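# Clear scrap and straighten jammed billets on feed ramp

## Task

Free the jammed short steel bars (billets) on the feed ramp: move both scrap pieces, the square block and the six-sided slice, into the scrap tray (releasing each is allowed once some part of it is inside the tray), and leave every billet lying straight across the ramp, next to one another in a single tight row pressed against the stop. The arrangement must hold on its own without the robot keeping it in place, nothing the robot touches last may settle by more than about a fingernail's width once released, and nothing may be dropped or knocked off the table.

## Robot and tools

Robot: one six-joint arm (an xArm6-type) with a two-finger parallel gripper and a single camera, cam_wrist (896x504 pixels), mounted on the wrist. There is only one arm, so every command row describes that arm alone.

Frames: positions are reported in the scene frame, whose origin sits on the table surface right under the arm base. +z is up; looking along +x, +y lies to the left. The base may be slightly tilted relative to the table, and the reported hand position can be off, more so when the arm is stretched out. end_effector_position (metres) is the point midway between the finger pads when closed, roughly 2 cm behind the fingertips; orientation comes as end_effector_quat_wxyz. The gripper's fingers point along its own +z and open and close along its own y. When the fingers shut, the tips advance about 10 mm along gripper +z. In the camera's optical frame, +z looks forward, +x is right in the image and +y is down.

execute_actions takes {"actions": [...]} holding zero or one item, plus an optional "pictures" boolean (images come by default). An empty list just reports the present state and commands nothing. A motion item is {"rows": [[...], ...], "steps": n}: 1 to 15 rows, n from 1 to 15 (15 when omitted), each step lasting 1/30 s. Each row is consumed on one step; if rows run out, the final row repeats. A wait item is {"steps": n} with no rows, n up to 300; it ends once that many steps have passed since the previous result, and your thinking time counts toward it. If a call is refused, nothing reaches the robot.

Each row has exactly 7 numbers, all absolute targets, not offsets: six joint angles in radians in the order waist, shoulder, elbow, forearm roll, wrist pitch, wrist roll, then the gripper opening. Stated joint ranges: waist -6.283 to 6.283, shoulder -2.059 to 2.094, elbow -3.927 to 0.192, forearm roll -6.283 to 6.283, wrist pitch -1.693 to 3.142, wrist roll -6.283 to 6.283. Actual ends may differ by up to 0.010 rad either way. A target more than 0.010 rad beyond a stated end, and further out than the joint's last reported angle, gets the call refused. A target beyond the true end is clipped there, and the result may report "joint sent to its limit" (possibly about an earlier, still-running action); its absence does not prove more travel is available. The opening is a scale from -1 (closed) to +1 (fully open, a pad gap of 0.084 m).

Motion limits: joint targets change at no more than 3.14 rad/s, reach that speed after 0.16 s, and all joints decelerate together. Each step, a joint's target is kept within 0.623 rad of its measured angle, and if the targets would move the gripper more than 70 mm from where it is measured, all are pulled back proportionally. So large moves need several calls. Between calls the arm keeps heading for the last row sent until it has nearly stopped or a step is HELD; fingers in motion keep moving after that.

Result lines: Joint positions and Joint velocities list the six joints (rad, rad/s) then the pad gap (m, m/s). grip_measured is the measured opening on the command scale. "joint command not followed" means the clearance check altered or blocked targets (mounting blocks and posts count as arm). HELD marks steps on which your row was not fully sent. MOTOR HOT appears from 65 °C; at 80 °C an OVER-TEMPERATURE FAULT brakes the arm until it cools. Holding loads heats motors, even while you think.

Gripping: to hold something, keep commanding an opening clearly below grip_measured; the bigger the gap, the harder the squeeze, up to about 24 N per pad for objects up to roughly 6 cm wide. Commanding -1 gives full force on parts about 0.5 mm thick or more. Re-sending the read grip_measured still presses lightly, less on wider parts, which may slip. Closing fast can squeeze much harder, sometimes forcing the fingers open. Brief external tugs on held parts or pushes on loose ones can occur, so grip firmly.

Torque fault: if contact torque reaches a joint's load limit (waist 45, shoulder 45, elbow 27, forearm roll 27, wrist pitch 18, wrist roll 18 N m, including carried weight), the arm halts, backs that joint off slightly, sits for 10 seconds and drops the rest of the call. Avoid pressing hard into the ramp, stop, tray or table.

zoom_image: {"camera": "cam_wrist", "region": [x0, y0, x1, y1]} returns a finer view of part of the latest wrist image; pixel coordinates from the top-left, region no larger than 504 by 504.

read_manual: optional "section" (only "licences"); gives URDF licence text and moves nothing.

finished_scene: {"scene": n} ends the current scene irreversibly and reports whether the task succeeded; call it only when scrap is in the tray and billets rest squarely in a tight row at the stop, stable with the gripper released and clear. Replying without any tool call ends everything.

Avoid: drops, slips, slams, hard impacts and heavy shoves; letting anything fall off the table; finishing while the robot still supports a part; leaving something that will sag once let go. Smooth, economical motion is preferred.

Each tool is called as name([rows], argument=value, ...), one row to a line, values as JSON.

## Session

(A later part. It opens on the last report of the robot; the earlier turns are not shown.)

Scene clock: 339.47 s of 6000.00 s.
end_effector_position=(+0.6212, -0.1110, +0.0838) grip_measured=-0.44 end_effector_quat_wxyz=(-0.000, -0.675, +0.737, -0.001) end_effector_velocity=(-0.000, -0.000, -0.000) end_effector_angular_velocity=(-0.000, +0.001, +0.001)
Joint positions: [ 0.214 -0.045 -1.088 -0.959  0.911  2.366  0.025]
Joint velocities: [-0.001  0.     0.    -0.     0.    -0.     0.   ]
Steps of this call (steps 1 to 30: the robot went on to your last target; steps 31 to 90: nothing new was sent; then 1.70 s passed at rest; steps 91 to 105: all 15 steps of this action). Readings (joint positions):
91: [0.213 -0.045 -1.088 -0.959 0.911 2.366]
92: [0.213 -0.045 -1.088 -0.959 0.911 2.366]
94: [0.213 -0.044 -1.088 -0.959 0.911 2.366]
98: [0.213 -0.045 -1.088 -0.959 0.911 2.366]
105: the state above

execute_actions([
  {"rows": [[0.217,-0.0477,-1.0886,-0.9573,0.916,2.365,-1],[0.223,-0.0528,-1.0895,-0.9541,0.924,2.363,-1],[0.2302,-0.059,-1.0905,-0.9503,0.9337,2.361,-1],[0.2374,-0.0652,-1.0916,-0.9465,0.9434,2.359,-1],[0.2454,-0.072,-1.0927,-0.9423,0.954,2.357,-1],[0.2534,-0.079,-1.0939,-0.938,0.9649,2.354,-1],[0.2614,-0.0858,-1.0951,-0.9338,0.9756,2.352,-1],[0.2703,-0.0936,-1.0963,-0.929,0.9877,2.349,-1],[0.2793,-0.1013,-1.0977,-0.9243,0.9998,2.347,-1],[0.2883,-0.109,-1.099,-0.9195,1.012,2.344,-1],[0.2973,-0.1168,-1.1003,-0.9148,1.024,2.342,-1],[0.3063,-0.1245,-1.1016,-0.91,1.036,2.339,-1],[0.3153,-0.1322,-1.1029,-0.9052,1.0482,2.336,-1],[0.3243,-0.14,-1.1042,-0.9,1.06,2.334,-1],[0.3333,-0.1477,-1.1055,-0.8957,1.0724,2.331,-1]], "steps": 15},
], pictures=false)

execute_actions([
  {"steps": 12},
])

Scene clock: 351.57 s of 6000.00 s.
end_effector_position=(+0.6230, -0.1121, +0.1274) grip_measured=-0.44 end_effector_quat_wxyz=(+0.000, -0.675, +0.738, -0.002) end_effector_velocity=(-0.003, -0.007, +0.146) end_effector_angular_velocity=(+0.007, +0.001, -0.005)
Joint positions: [ 0.291 -0.111 -1.099 -0.918  1.014  2.343  0.025]
Joint velocities: [ 0.257 -0.226 -0.039  0.137  0.349 -0.074 -0.   ]
Steps of this call (steps 1 to 15: the robot went on to your last target; steps 16 to 90: nothing new was sent; then 8.60 s passed at rest; steps 91 to 105: all 15 steps of this action). Readings (joint positions):
91: [0.213 -0.045 -1.088 -0.959 0.911 2.366]
92: [0.214 -0.045 -1.088 -0.959 0.912 2.366]
94: [0.217 -0.047 -1.088 -0.957 0.917 2.365]
98: [0.236 -0.063 -1.090 -0.947 0.942 2.359]
105: the state above

Scene clock: 351.97 s of 6000.00 s.
end_effector_position=(+0.6212, -0.1133, +0.1500) grip_measured=-0.44 end_effector_quat_wxyz=(-0.000, -0.676, +0.737, -0.001) end_effector_velocity=(-0.000, -0.001, +0.006) end_effector_angular_velocity=(+0.000, -0.000, -0.001)
Joint positions: [ 0.332 -0.146 -1.105 -0.896  1.071  2.331  0.025]
Joint velocities: [ 0.009 -0.008 -0.003  0.005  0.014 -0.003  0.   ]
Steps of this call (steps 1 to 12: the robot went on to your last target). Readings (joint positions):
1: [0.300 -0.118 -1.101 -0.913 1.026 2.341]
2: [0.308 -0.126 -1.102 -0.909 1.037 2.339]
4: [0.320 -0.136 -1.104 -0.903 1.053 2.335]
8: [0.330 -0.145 -1.105 -0.898 1.067 2.332]
12: the state above

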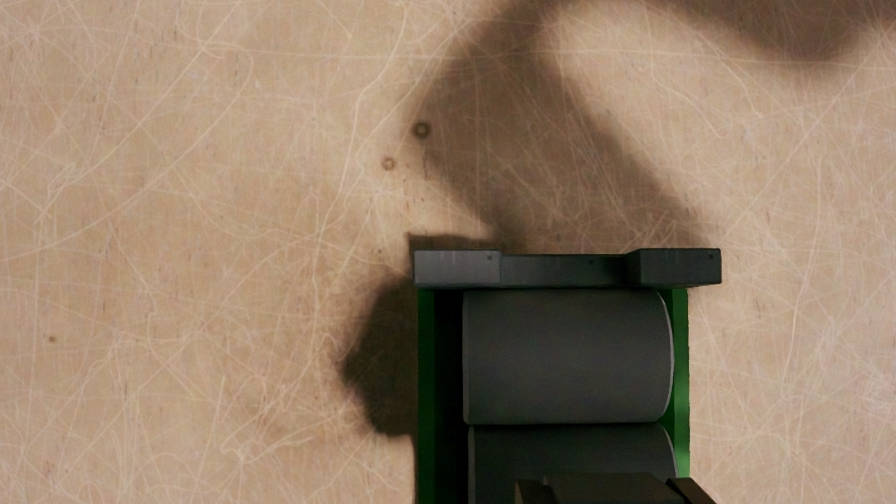

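execute_actions([
  {"rows": [[0.355,-0.152,-1.095,-0.895,1.082,2.35,-1],[0.385,-0.157,-1.073,-0.896,1.094,2.38,-1],[0.415,-0.158,-1.045,-0.9,1.102,2.42,-1],[0.445,-0.156,-1.016,-0.906,1.106,2.46,-1],[0.474,-0.152,-0.987,-0.913,1.107,2.5,-1],[0.502,-0.147,-0.958,-0.921,1.106,2.54,-1],[0.53,-0.141,-0.929,-0.929,1.104,2.58,-1],[0.557,-0.135,-0.9,-0.937,1.102,2.62,-1],[0.584,-0.128,-0.87,-0.946,1.099,2.66,-1],[0.611,-0.121,-0.841,-0.955,1.096,2.7,-1],[0.637,-0.114,-0.812,-0.963,1.093,2.74,-1],[0.663,-0.107,-0.782,-0.972,1.09,2.78,-1],[0.688,-0.1,-0.753,-0.981,1.087,2.82,-1],[0.713,-0.093,-0.724,-0.989,1.084,2.862,-1],[0.7355,-0.0873,-0.6951,-0.9972,1.0816,2.903,-1]], "steps": 15},
], pictures=false)

execute_actions([
  {"steps": 20},
])

Scene clock: 364.33 s of 6000.00 s.
end_effector_position=(+0.5447, -0.0079, +0.1567) grip_measured=-0.44 end_effector_quat_wxyz=(+0.001, +0.689, -0.725, -0.009) end_effector_velocity=(-0.237, +0.251, -0.014) end_effector_angular_velocity=(-0.003, +0.002, +0.132)
Joint positions: [ 0.539 -0.132 -0.913 -0.936  1.095  2.6    0.025]
Joint velocities: [ 0.498  0.11   0.536 -0.149 -0.03   0.74  -0.   ]
Steps of this call (steps 1 to 30: the robot went on to your last target; steps 31 to 90: nothing new was sent; then 8.87 s passed at rest; steps 91 to 105: all 15 steps of this action). Readings (joint positions):
91: [0.334 -0.148 -1.105 -0.896 1.073 2.331]
92: [0.336 -0.148 -1.104 -0.896 1.074 2.334]
94: [0.351 -0.151 -1.095 -0.896 1.080 2.350]
98: [0.419 -0.153 -1.037 -0.905 1.095 2.431]
105: the state above

Scene clock: 365.00 s of 6000.00 s.
end_effector_position=(+0.4415, +0.0701, +0.1505) grip_measured=-0.44 end_effector_quat_wxyz=(-0.000, +0.706, -0.708, +0.001) end_effector_velocity=(-0.009, +0.003, -0.002) end_effector_angular_velocity=(-0.003, +0.000, +0.006)
Joint positions: [ 0.734 -0.088 -0.697 -0.997  1.082  2.901  0.025]
Joint velocities: [ 0.012  0.003  0.018 -0.004 -0.001  0.02  -0.   ]
Steps of this call (steps 1 to 20: the robot went on to your last target). Readings (joint positions):
1: [0.556 -0.128 -0.895 -0.941 1.094 2.625]
2: [0.572 -0.124 -0.877 -0.946 1.093 2.650]
4: [0.605 -0.117 -0.840 -0.957 1.091 2.702]
8: [0.673 -0.101 -0.765 -0.978 1.086 2.806]
20: the state above

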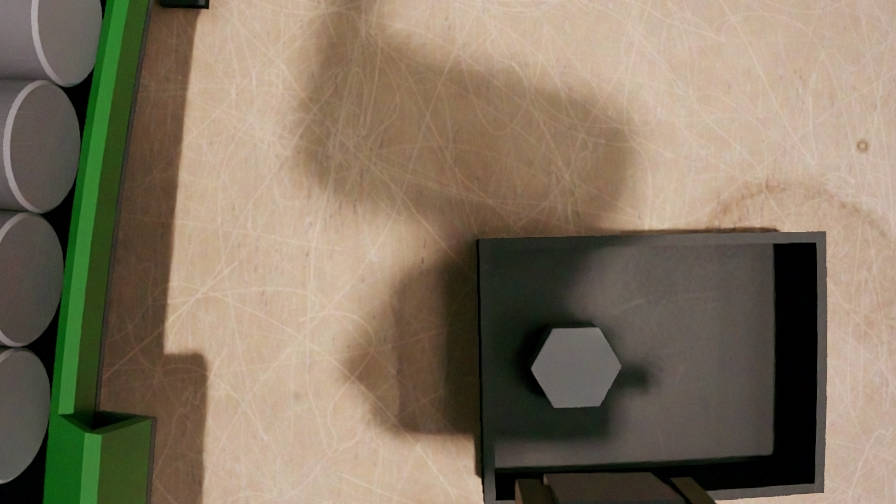

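execute_actions([
  {"rows": [[0.729,-0.093,-0.678,-1.007,1.0726,2.807,-1],[0.722,-0.099,-0.6615,-1.017,1.0636,2.711,-1],[0.7156,-0.105,-0.6447,-1.0267,1.0545,2.616,-1],[0.709,-0.1106,-0.628,-1.0365,1.0455,2.52,-1],[0.7024,-0.1164,-0.611,-1.046,1.0365,2.424,-1],[0.6957,-0.122,-0.594,-1.056,1.0275,2.328,-1],[0.689,-0.128,-0.5775,-1.066,1.0185,2.232,-1],[0.6825,-0.134,-0.5607,-1.0758,1.0094,2.137,-1],[0.676,-0.1397,-0.544,-1.0856,1.0004,2.041,-1],[0.669,-0.1455,-0.527,-1.0954,0.9914,1.945,-1],[0.6626,-0.1513,-0.51,-1.105,0.982,1.849,-1],[0.656,-0.157,-0.4934,-1.115,0.9734,1.753,-1],[0.649,-0.163,-0.4766,-1.125,0.9643,1.658,-1],[0.6427,-0.169,-0.46,-1.1347,0.9553,1.562,-1],[0.6361,-0.1746,-0.443,-1.1445,0.9463,1.466,-1]], "steps": 15},
], pictures=false)

execute_actions([
  {"steps": 15},
])

execute_actions([
  {"rows": [[0.624,-0.1627,-0.446,-1.16,0.9375,1.475,-1],[0.612,-0.151,-0.449,-1.176,0.929,1.483,-1],[0.6,-0.139,-0.452,-1.192,0.92,1.492,-1],[0.588,-0.127,-0.4545,-1.208,0.911,1.5,-1],[0.576,-0.115,-0.4574,-1.224,0.9025,1.509,-1],[0.564,-0.103,-0.46,-1.2395,0.894,1.518,-1],[0.552,-0.091,-0.463,-1.255,0.885,1.526,-1],[0.54,-0.079,-0.466,-1.271,0.876,1.535,-1],[0.528,-0.067,-0.469,-1.287,0.8675,1.544,-1],[0.516,-0.055,-0.472,-1.303,0.859,1.552,-1],[0.504,-0.043,-0.4747,-1.319,0.85,1.561,-1],[0.4915,-0.0315,-0.4776,-1.3345,0.841,1.57,-1],[0.4795,-0.0196,-0.4804,-1.35,0.8324,1.578,-1],[0.4675,-0.0076,-0.4833,-1.366,0.8237,1.587,-1],[0.4554,0.0043,-0.4862,-1.382,0.8149,1.5955,-1]], "steps": 15},
], pictures=false)

execute_actions([
  {"steps": 15},
])

Scene clock: 398.43 s of 6000.00 s.
end_effector_position=(+0.4042, +0.0553, +0.1197) grip_measured=-0.44 end_effector_quat_wxyz=(+0.002, +0.941, -0.337, +0.003) end_effector_velocity=(-0.131, -0.048, -0.094) end_effector_angular_velocity=(-0.010, +0.021, +2.754)
Joint positions: [ 0.678 -0.138 -0.55  -1.082  1.004  2.094  0.025]
Joint velocities: [-0.191 -0.168  0.482 -0.282 -0.258 -2.497  0.   ]
Steps of this call (steps 1 to 30: the robot went on to your last target; steps 31 to 90: nothing new was sent; then 29.93 s passed at rest; steps 91 to 105: all 15 steps of this action). Readings (joint positions):
91: [0.735 -0.087 -0.695 -0.997 1.082 2.903]
92: [0.735 -0.088 -0.694 -0.998 1.081 2.897]
94: [0.732 -0.090 -0.687 -1.002 1.077 2.853]
98: [0.718 -0.103 -0.650 -1.024 1.057 2.646]
105: the state above

Scene clock: 398.93 s of 6000.00 s.
end_effector_position=(+0.3740, +0.0455, +0.1006) grip_measured=-0.44 end_effector_quat_wxyz=(+0.001, +1.000, -0.005, +0.001) end_effector_velocity=(-0.005, -0.001, -0.002) end_effector_angular_velocity=(-0.001, +0.003, +0.084)
Joint positions: [ 0.637 -0.174 -0.445 -1.144  0.947  1.473  0.025]
Joint velocities: [-0.004 -0.003  0.013 -0.006 -0.006 -0.076  0.   ]
Steps of this call (steps 1 to 15: the robot went on to your last target). Readings (joint positions):
1: [0.672 -0.143 -0.533 -1.091 0.995 2.010]
2: [0.665 -0.149 -0.517 -1.101 0.987 1.927]
4: [0.654 -0.158 -0.489 -1.117 0.972 1.767]
8: [0.641 -0.170 -0.455 -1.137 0.953 1.552]
15: the state above

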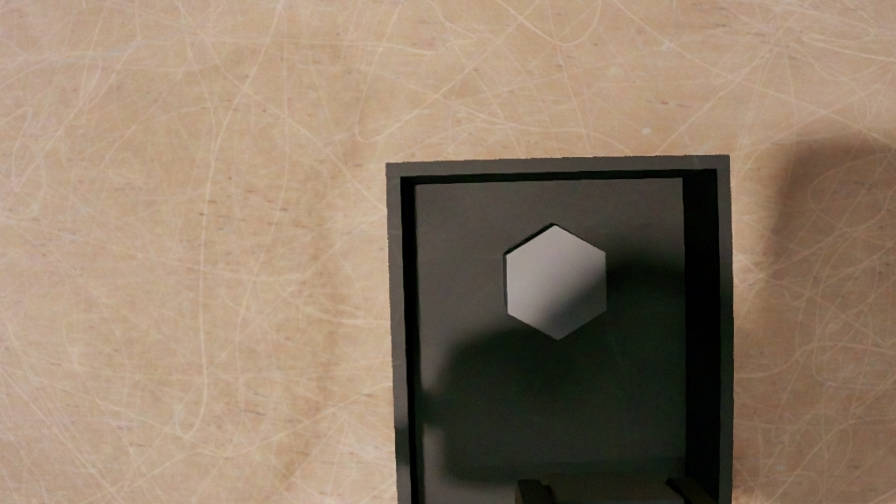

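Scene clock: 399.43 s of 6000.00 s.
end_effector_position=(+0.3765, +0.0457, +0.0573) grip_measured=-0.44 end_effector_quat_wxyz=(+0.003, +1.000, -0.001, +0.003) end_effector_velocity=(-0.008, +0.001, -0.127) end_effector_angular_velocity=(+0.015, +0.019, +0.007)
Joint positions: [ 0.514 -0.054 -0.472 -1.305  0.858  1.553  0.025]
Joint velocities: [-0.357  0.35  -0.084 -0.465 -0.257  0.254 -0.   ]
Steps of this call (steps 1 to 15: all 15 steps of this action). Readings (joint positions):
1: [0.636 -0.174 -0.444 -1.144 0.946 1.471]
2: [0.635 -0.173 -0.444 -1.146 0.945 1.471]
4: [0.627 -0.165 -0.446 -1.157 0.939 1.475]
8: [0.593 -0.132 -0.454 -1.201 0.915 1.497]
15: the state above

Scene clock: 399.93 s of 6000.00 s.
end_effector_position=(+0.3740, +0.0462, +0.0365) grip_measured=-0.44 end_effector_quat_wxyz=(+0.000, +1.000, -0.001, +0.001) end_effector_velocity=(-0.001, -0.000, -0.002) end_effector_angular_velocity=(-0.000, +0.002, +0.001)
Joint positions: [ 0.456  0.003 -0.486 -1.381  0.815  1.595  0.025]
Joint velocities: [-0.006  0.006 -0.    -0.007 -0.003  0.004 -0.   ]
Steps of this call (steps 1 to 15: the robot went on to your last target). Readings (joint positions):
1: [0.503 -0.042 -0.475 -1.320 0.849 1.562]
2: [0.491 -0.031 -0.478 -1.334 0.841 1.570]
4: [0.475 -0.014 -0.481 -1.356 0.830 1.581]
8: [0.461 -0.001 -0.485 -1.375 0.819 1.592]
15: the state above

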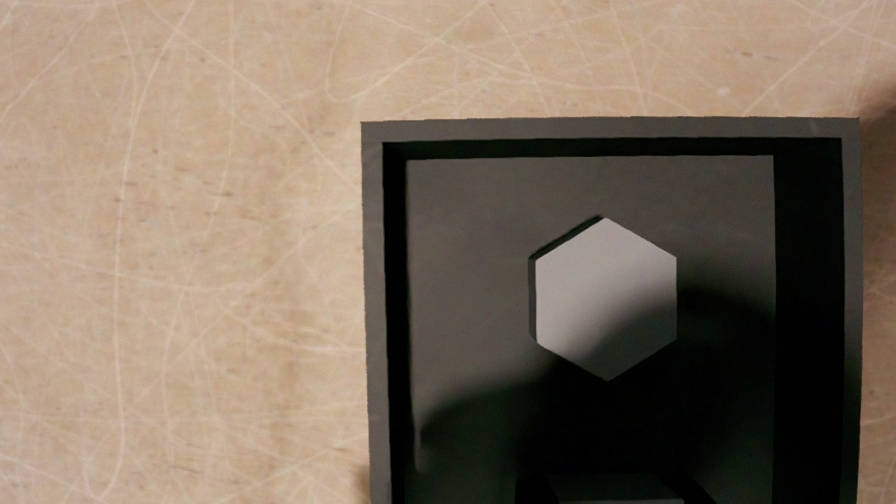

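execute_actions([
  {"rows": [[0.4526,0.0071,-0.4869,-1.3857,0.8129,1.5975,-1],[0.4498,0.0099,-0.4876,-1.3894,0.8109,1.5995,-1],[0.447,0.0127,-0.4883,-1.3931,0.8089,1.6015,-1],[0.4442,0.0155,-0.489,-1.3968,0.8069,1.6035,-1],[0.4414,0.0183,-0.4897,-1.4005,0.8049,1.6055,-1]], "steps": 14},
], pictures=false)

execute_actions([
  {"rows": [[0.4414,0.0183,-0.4897,-1.4005,0.8049,1.6055,-0.6],[0.4414,0.0183,-0.4897,-1.4005,0.8049,1.6055,-0.45],[0.4414,0.0183,-0.4897,-1.4005,0.8049,1.6055,-0.38],[0.4414,0.0183,-0.4897,-1.4005,0.8049,1.6055,-0.3],[0.4414,0.0183,-0.4897,-1.4005,0.8049,1.6055,-0.2]], "steps": 12},
], pictures=false)

execute_actions([
  {"rows": [[0.4554,0.0043,-0.4862,-1.382,0.8149,1.5955,-0.2],[0.4675,-0.0076,-0.4833,-1.366,0.8237,1.587,-0.2],[0.4795,-0.0196,-0.4804,-1.35,0.8324,1.578,-0.2],[0.4915,-0.0315,-0.4776,-1.3345,0.841,1.57,-0.2],[0.504,-0.043,-0.4747,-1.319,0.85,1.561,-0.2],[0.516,-0.055,-0.472,-1.303,0.859,1.552,-0.2],[0.528,-0.067,-0.469,-1.287,0.8675,1.544,-0.2],[0.54,-0.079,-0.466,-1.271,0.876,1.535,-0.2],[0.552,-0.091,-0.463,-1.255,0.885,1.526,-0.2],[0.564,-0.103,-0.46,-1.2395,0.894,1.518,-0.2],[0.576,-0.115,-0.4574,-1.224,0.9025,1.509,-0.2],[0.588,-0.127,-0.4545,-1.208,0.911,1.5,-0.2],[0.6,-0.139,-0.452,-1.192,0.92,1.492,-0.2],[0.618,-0.157,-0.448,-1.168,0.933,1.479,-0.2],[0.6361,-0.1746,-0.443,-1.1445,0.9463,1.466,-0.2]], "steps": 15},
], pictures=false)

execute_actions([
  {"rows": [[0.906,-0.273,-0.996,-0.82,1.5,1.03,0.5]], "steps": 15},
], pictures=false)

execute_actions([
  {"steps": 22},
])

Scene clock: 414.53 s of 6000.00 s.
end_effector_position=(+0.3728, +0.0462, +0.0318) grip_measured=-0.44 end_effector_quat_wxyz=(-0.000, +1.000, -0.000, -0.000) end_effector_velocity=(-0.000, +0.000, -0.002) end_effector_angular_velocity=(+0.002, +0.001, -0.001)
Joint positions: [ 0.443  0.016 -0.489 -1.399  0.806  1.605  0.025]
Joint velocities: [-0.006  0.004 -0.    -0.008 -0.006  0.005  0.001]
Steps of this call (steps 1 to 15: the robot went on to your last target; steps 16 to 90: nothing new was sent; then 11.13 s passed at rest; steps 91 to 104: all 14 steps of this action). Readings (joint positions):
91: [0.455 0.004 -0.486 -1.382 0.815 1.596]
92: [0.455 0.005 -0.486 -1.383 0.815 1.596]
94: [0.453 0.007 -0.487 -1.385 0.813 1.597]
98: [0.446 0.014 -0.488 -1.394 0.808 1.602]
104: the state above

Scene clock: 414.93 s of 6000.00 s.
end_effector_position=(+0.3728, +0.0463, +0.0310) grip_measured=-0.22 end_effector_quat_wxyz=(-0.000, +1.000, +0.000, -0.001) end_effector_velocity=(-0.002, +0.000, +0.001) end_effector_angular_velocity=(-0.001, +0.001, +0.002)
Joint positions: [ 0.441  0.019 -0.49  -1.401  0.805  1.605  0.034]
Joint velocities: [ 0.003 -0.002  0.004  0.002  0.002  0.001  0.005]
Steps of this call (steps 1 to 12: all 12 steps of this action). Readings (joint positions):
1: [0.443 0.016 -0.489 -1.399 0.806 1.605]
2: [0.443 0.016 -0.489 -1.399 0.806 1.605]
4: [0.443 0.017 -0.489 -1.400 0.805 1.605]
8: [0.441 0.019 -0.491 -1.401 0.804 1.605]
12: the state above

Scene clock: 415.43 s of 6000.00 s.
end_effector_position=(+0.3768, +0.0455, +0.0757) grip_measured=-0.21 end_effector_quat_wxyz=(+0.003, +1.000, -0.002, +0.004) end_effector_velocity=(-0.008, -0.002, +0.132) end_effector_angular_velocity=(+0.007, +0.017, +0.001)
Joint positions: [ 0.566 -0.105 -0.46  -1.237  0.895  1.516  0.035]
Joint velocities: [ 0.373 -0.369  0.089  0.496  0.274 -0.27  -0.   ]
Steps of this call (steps 1 to 15: all 15 steps of this action). Readings (joint positions):
1: [0.441 0.019 -0.490 -1.400 0.805 1.605]
2: [0.443 0.017 -0.490 -1.398 0.806 1.604]
4: [0.451 0.009 -0.487 -1.387 0.813 1.598]
8: [0.486 -0.026 -0.479 -1.342 0.837 1.574]
15: the state above

Scene clock: 415.93 s of 6000.00 s.
end_effector_position=(+0.4784, +0.0221, +0.1902) grip_measured=+0.49 end_effector_quat_wxyz=(+0.029, +0.999, -0.015, +0.028) end_effector_velocity=(+0.158, -0.067, +0.295) end_effector_angular_velocity=(+0.026, +0.049, -0.020)
Joint positions: [ 0.76  -0.206 -0.745 -0.998  1.229  1.246  0.065]
Joint velocities: [ 0.41  -0.188 -0.704  0.499  0.758 -0.606  0.   ]
Steps of this call (steps 1 to 15: all 15 steps of this action). Readings (joint positions):
1: [0.579 -0.117 -0.457 -1.220 0.905 1.507]
2: [0.591 -0.128 -0.458 -1.204 0.919 1.494]
4: [0.615 -0.139 -0.487 -1.175 0.960 1.462]
8: [0.666 -0.163 -0.585 -1.112 1.055 1.385]
15: the state above

Scene clock: 416.67 s of 6000.00 s.
end_effector_position=(+0.5087, -0.0050, +0.2984) grip_measured=+0.49 end_effector_quat_wxyz=(+0.001, +1.000, -0.000, +0.000) end_effector_velocity=(+0.001, -0.001, +0.004) end_effector_angular_velocity=(+0.006, -0.000, -0.000)
Joint positions: [ 0.905 -0.272 -0.995 -0.82   1.499  1.031  0.065]
Joint velocities: [ 0.004 -0.003 -0.009  0.004  0.006 -0.006  0.   ]
Steps of this call (steps 1 to 22: the robot went on to your last target). Readings (joint positions):
1: [0.774 -0.212 -0.769 -0.981 1.255 1.226]
2: [0.788 -0.219 -0.792 -0.964 1.280 1.205]
4: [0.815 -0.231 -0.840 -0.931 1.332 1.164]
8: [0.869 -0.257 -0.934 -0.865 1.431 1.085]
22: the state above

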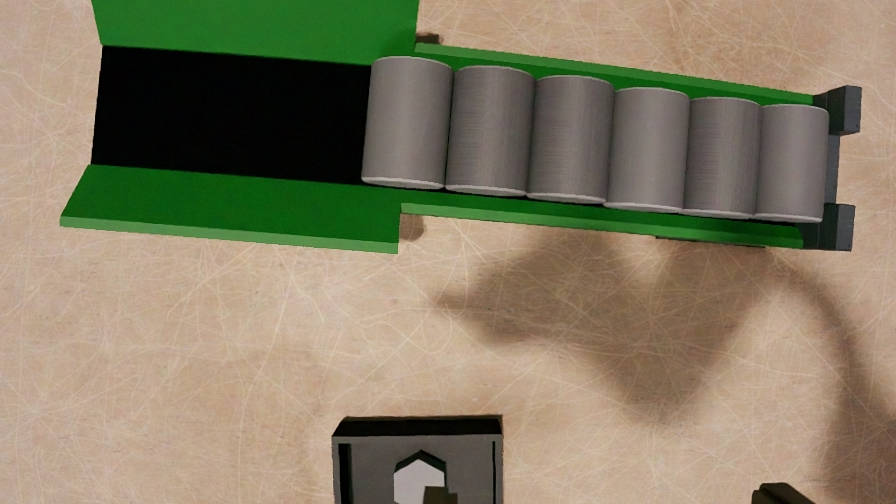

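finished_scene(scene=1)

The scene is finished: the task was done.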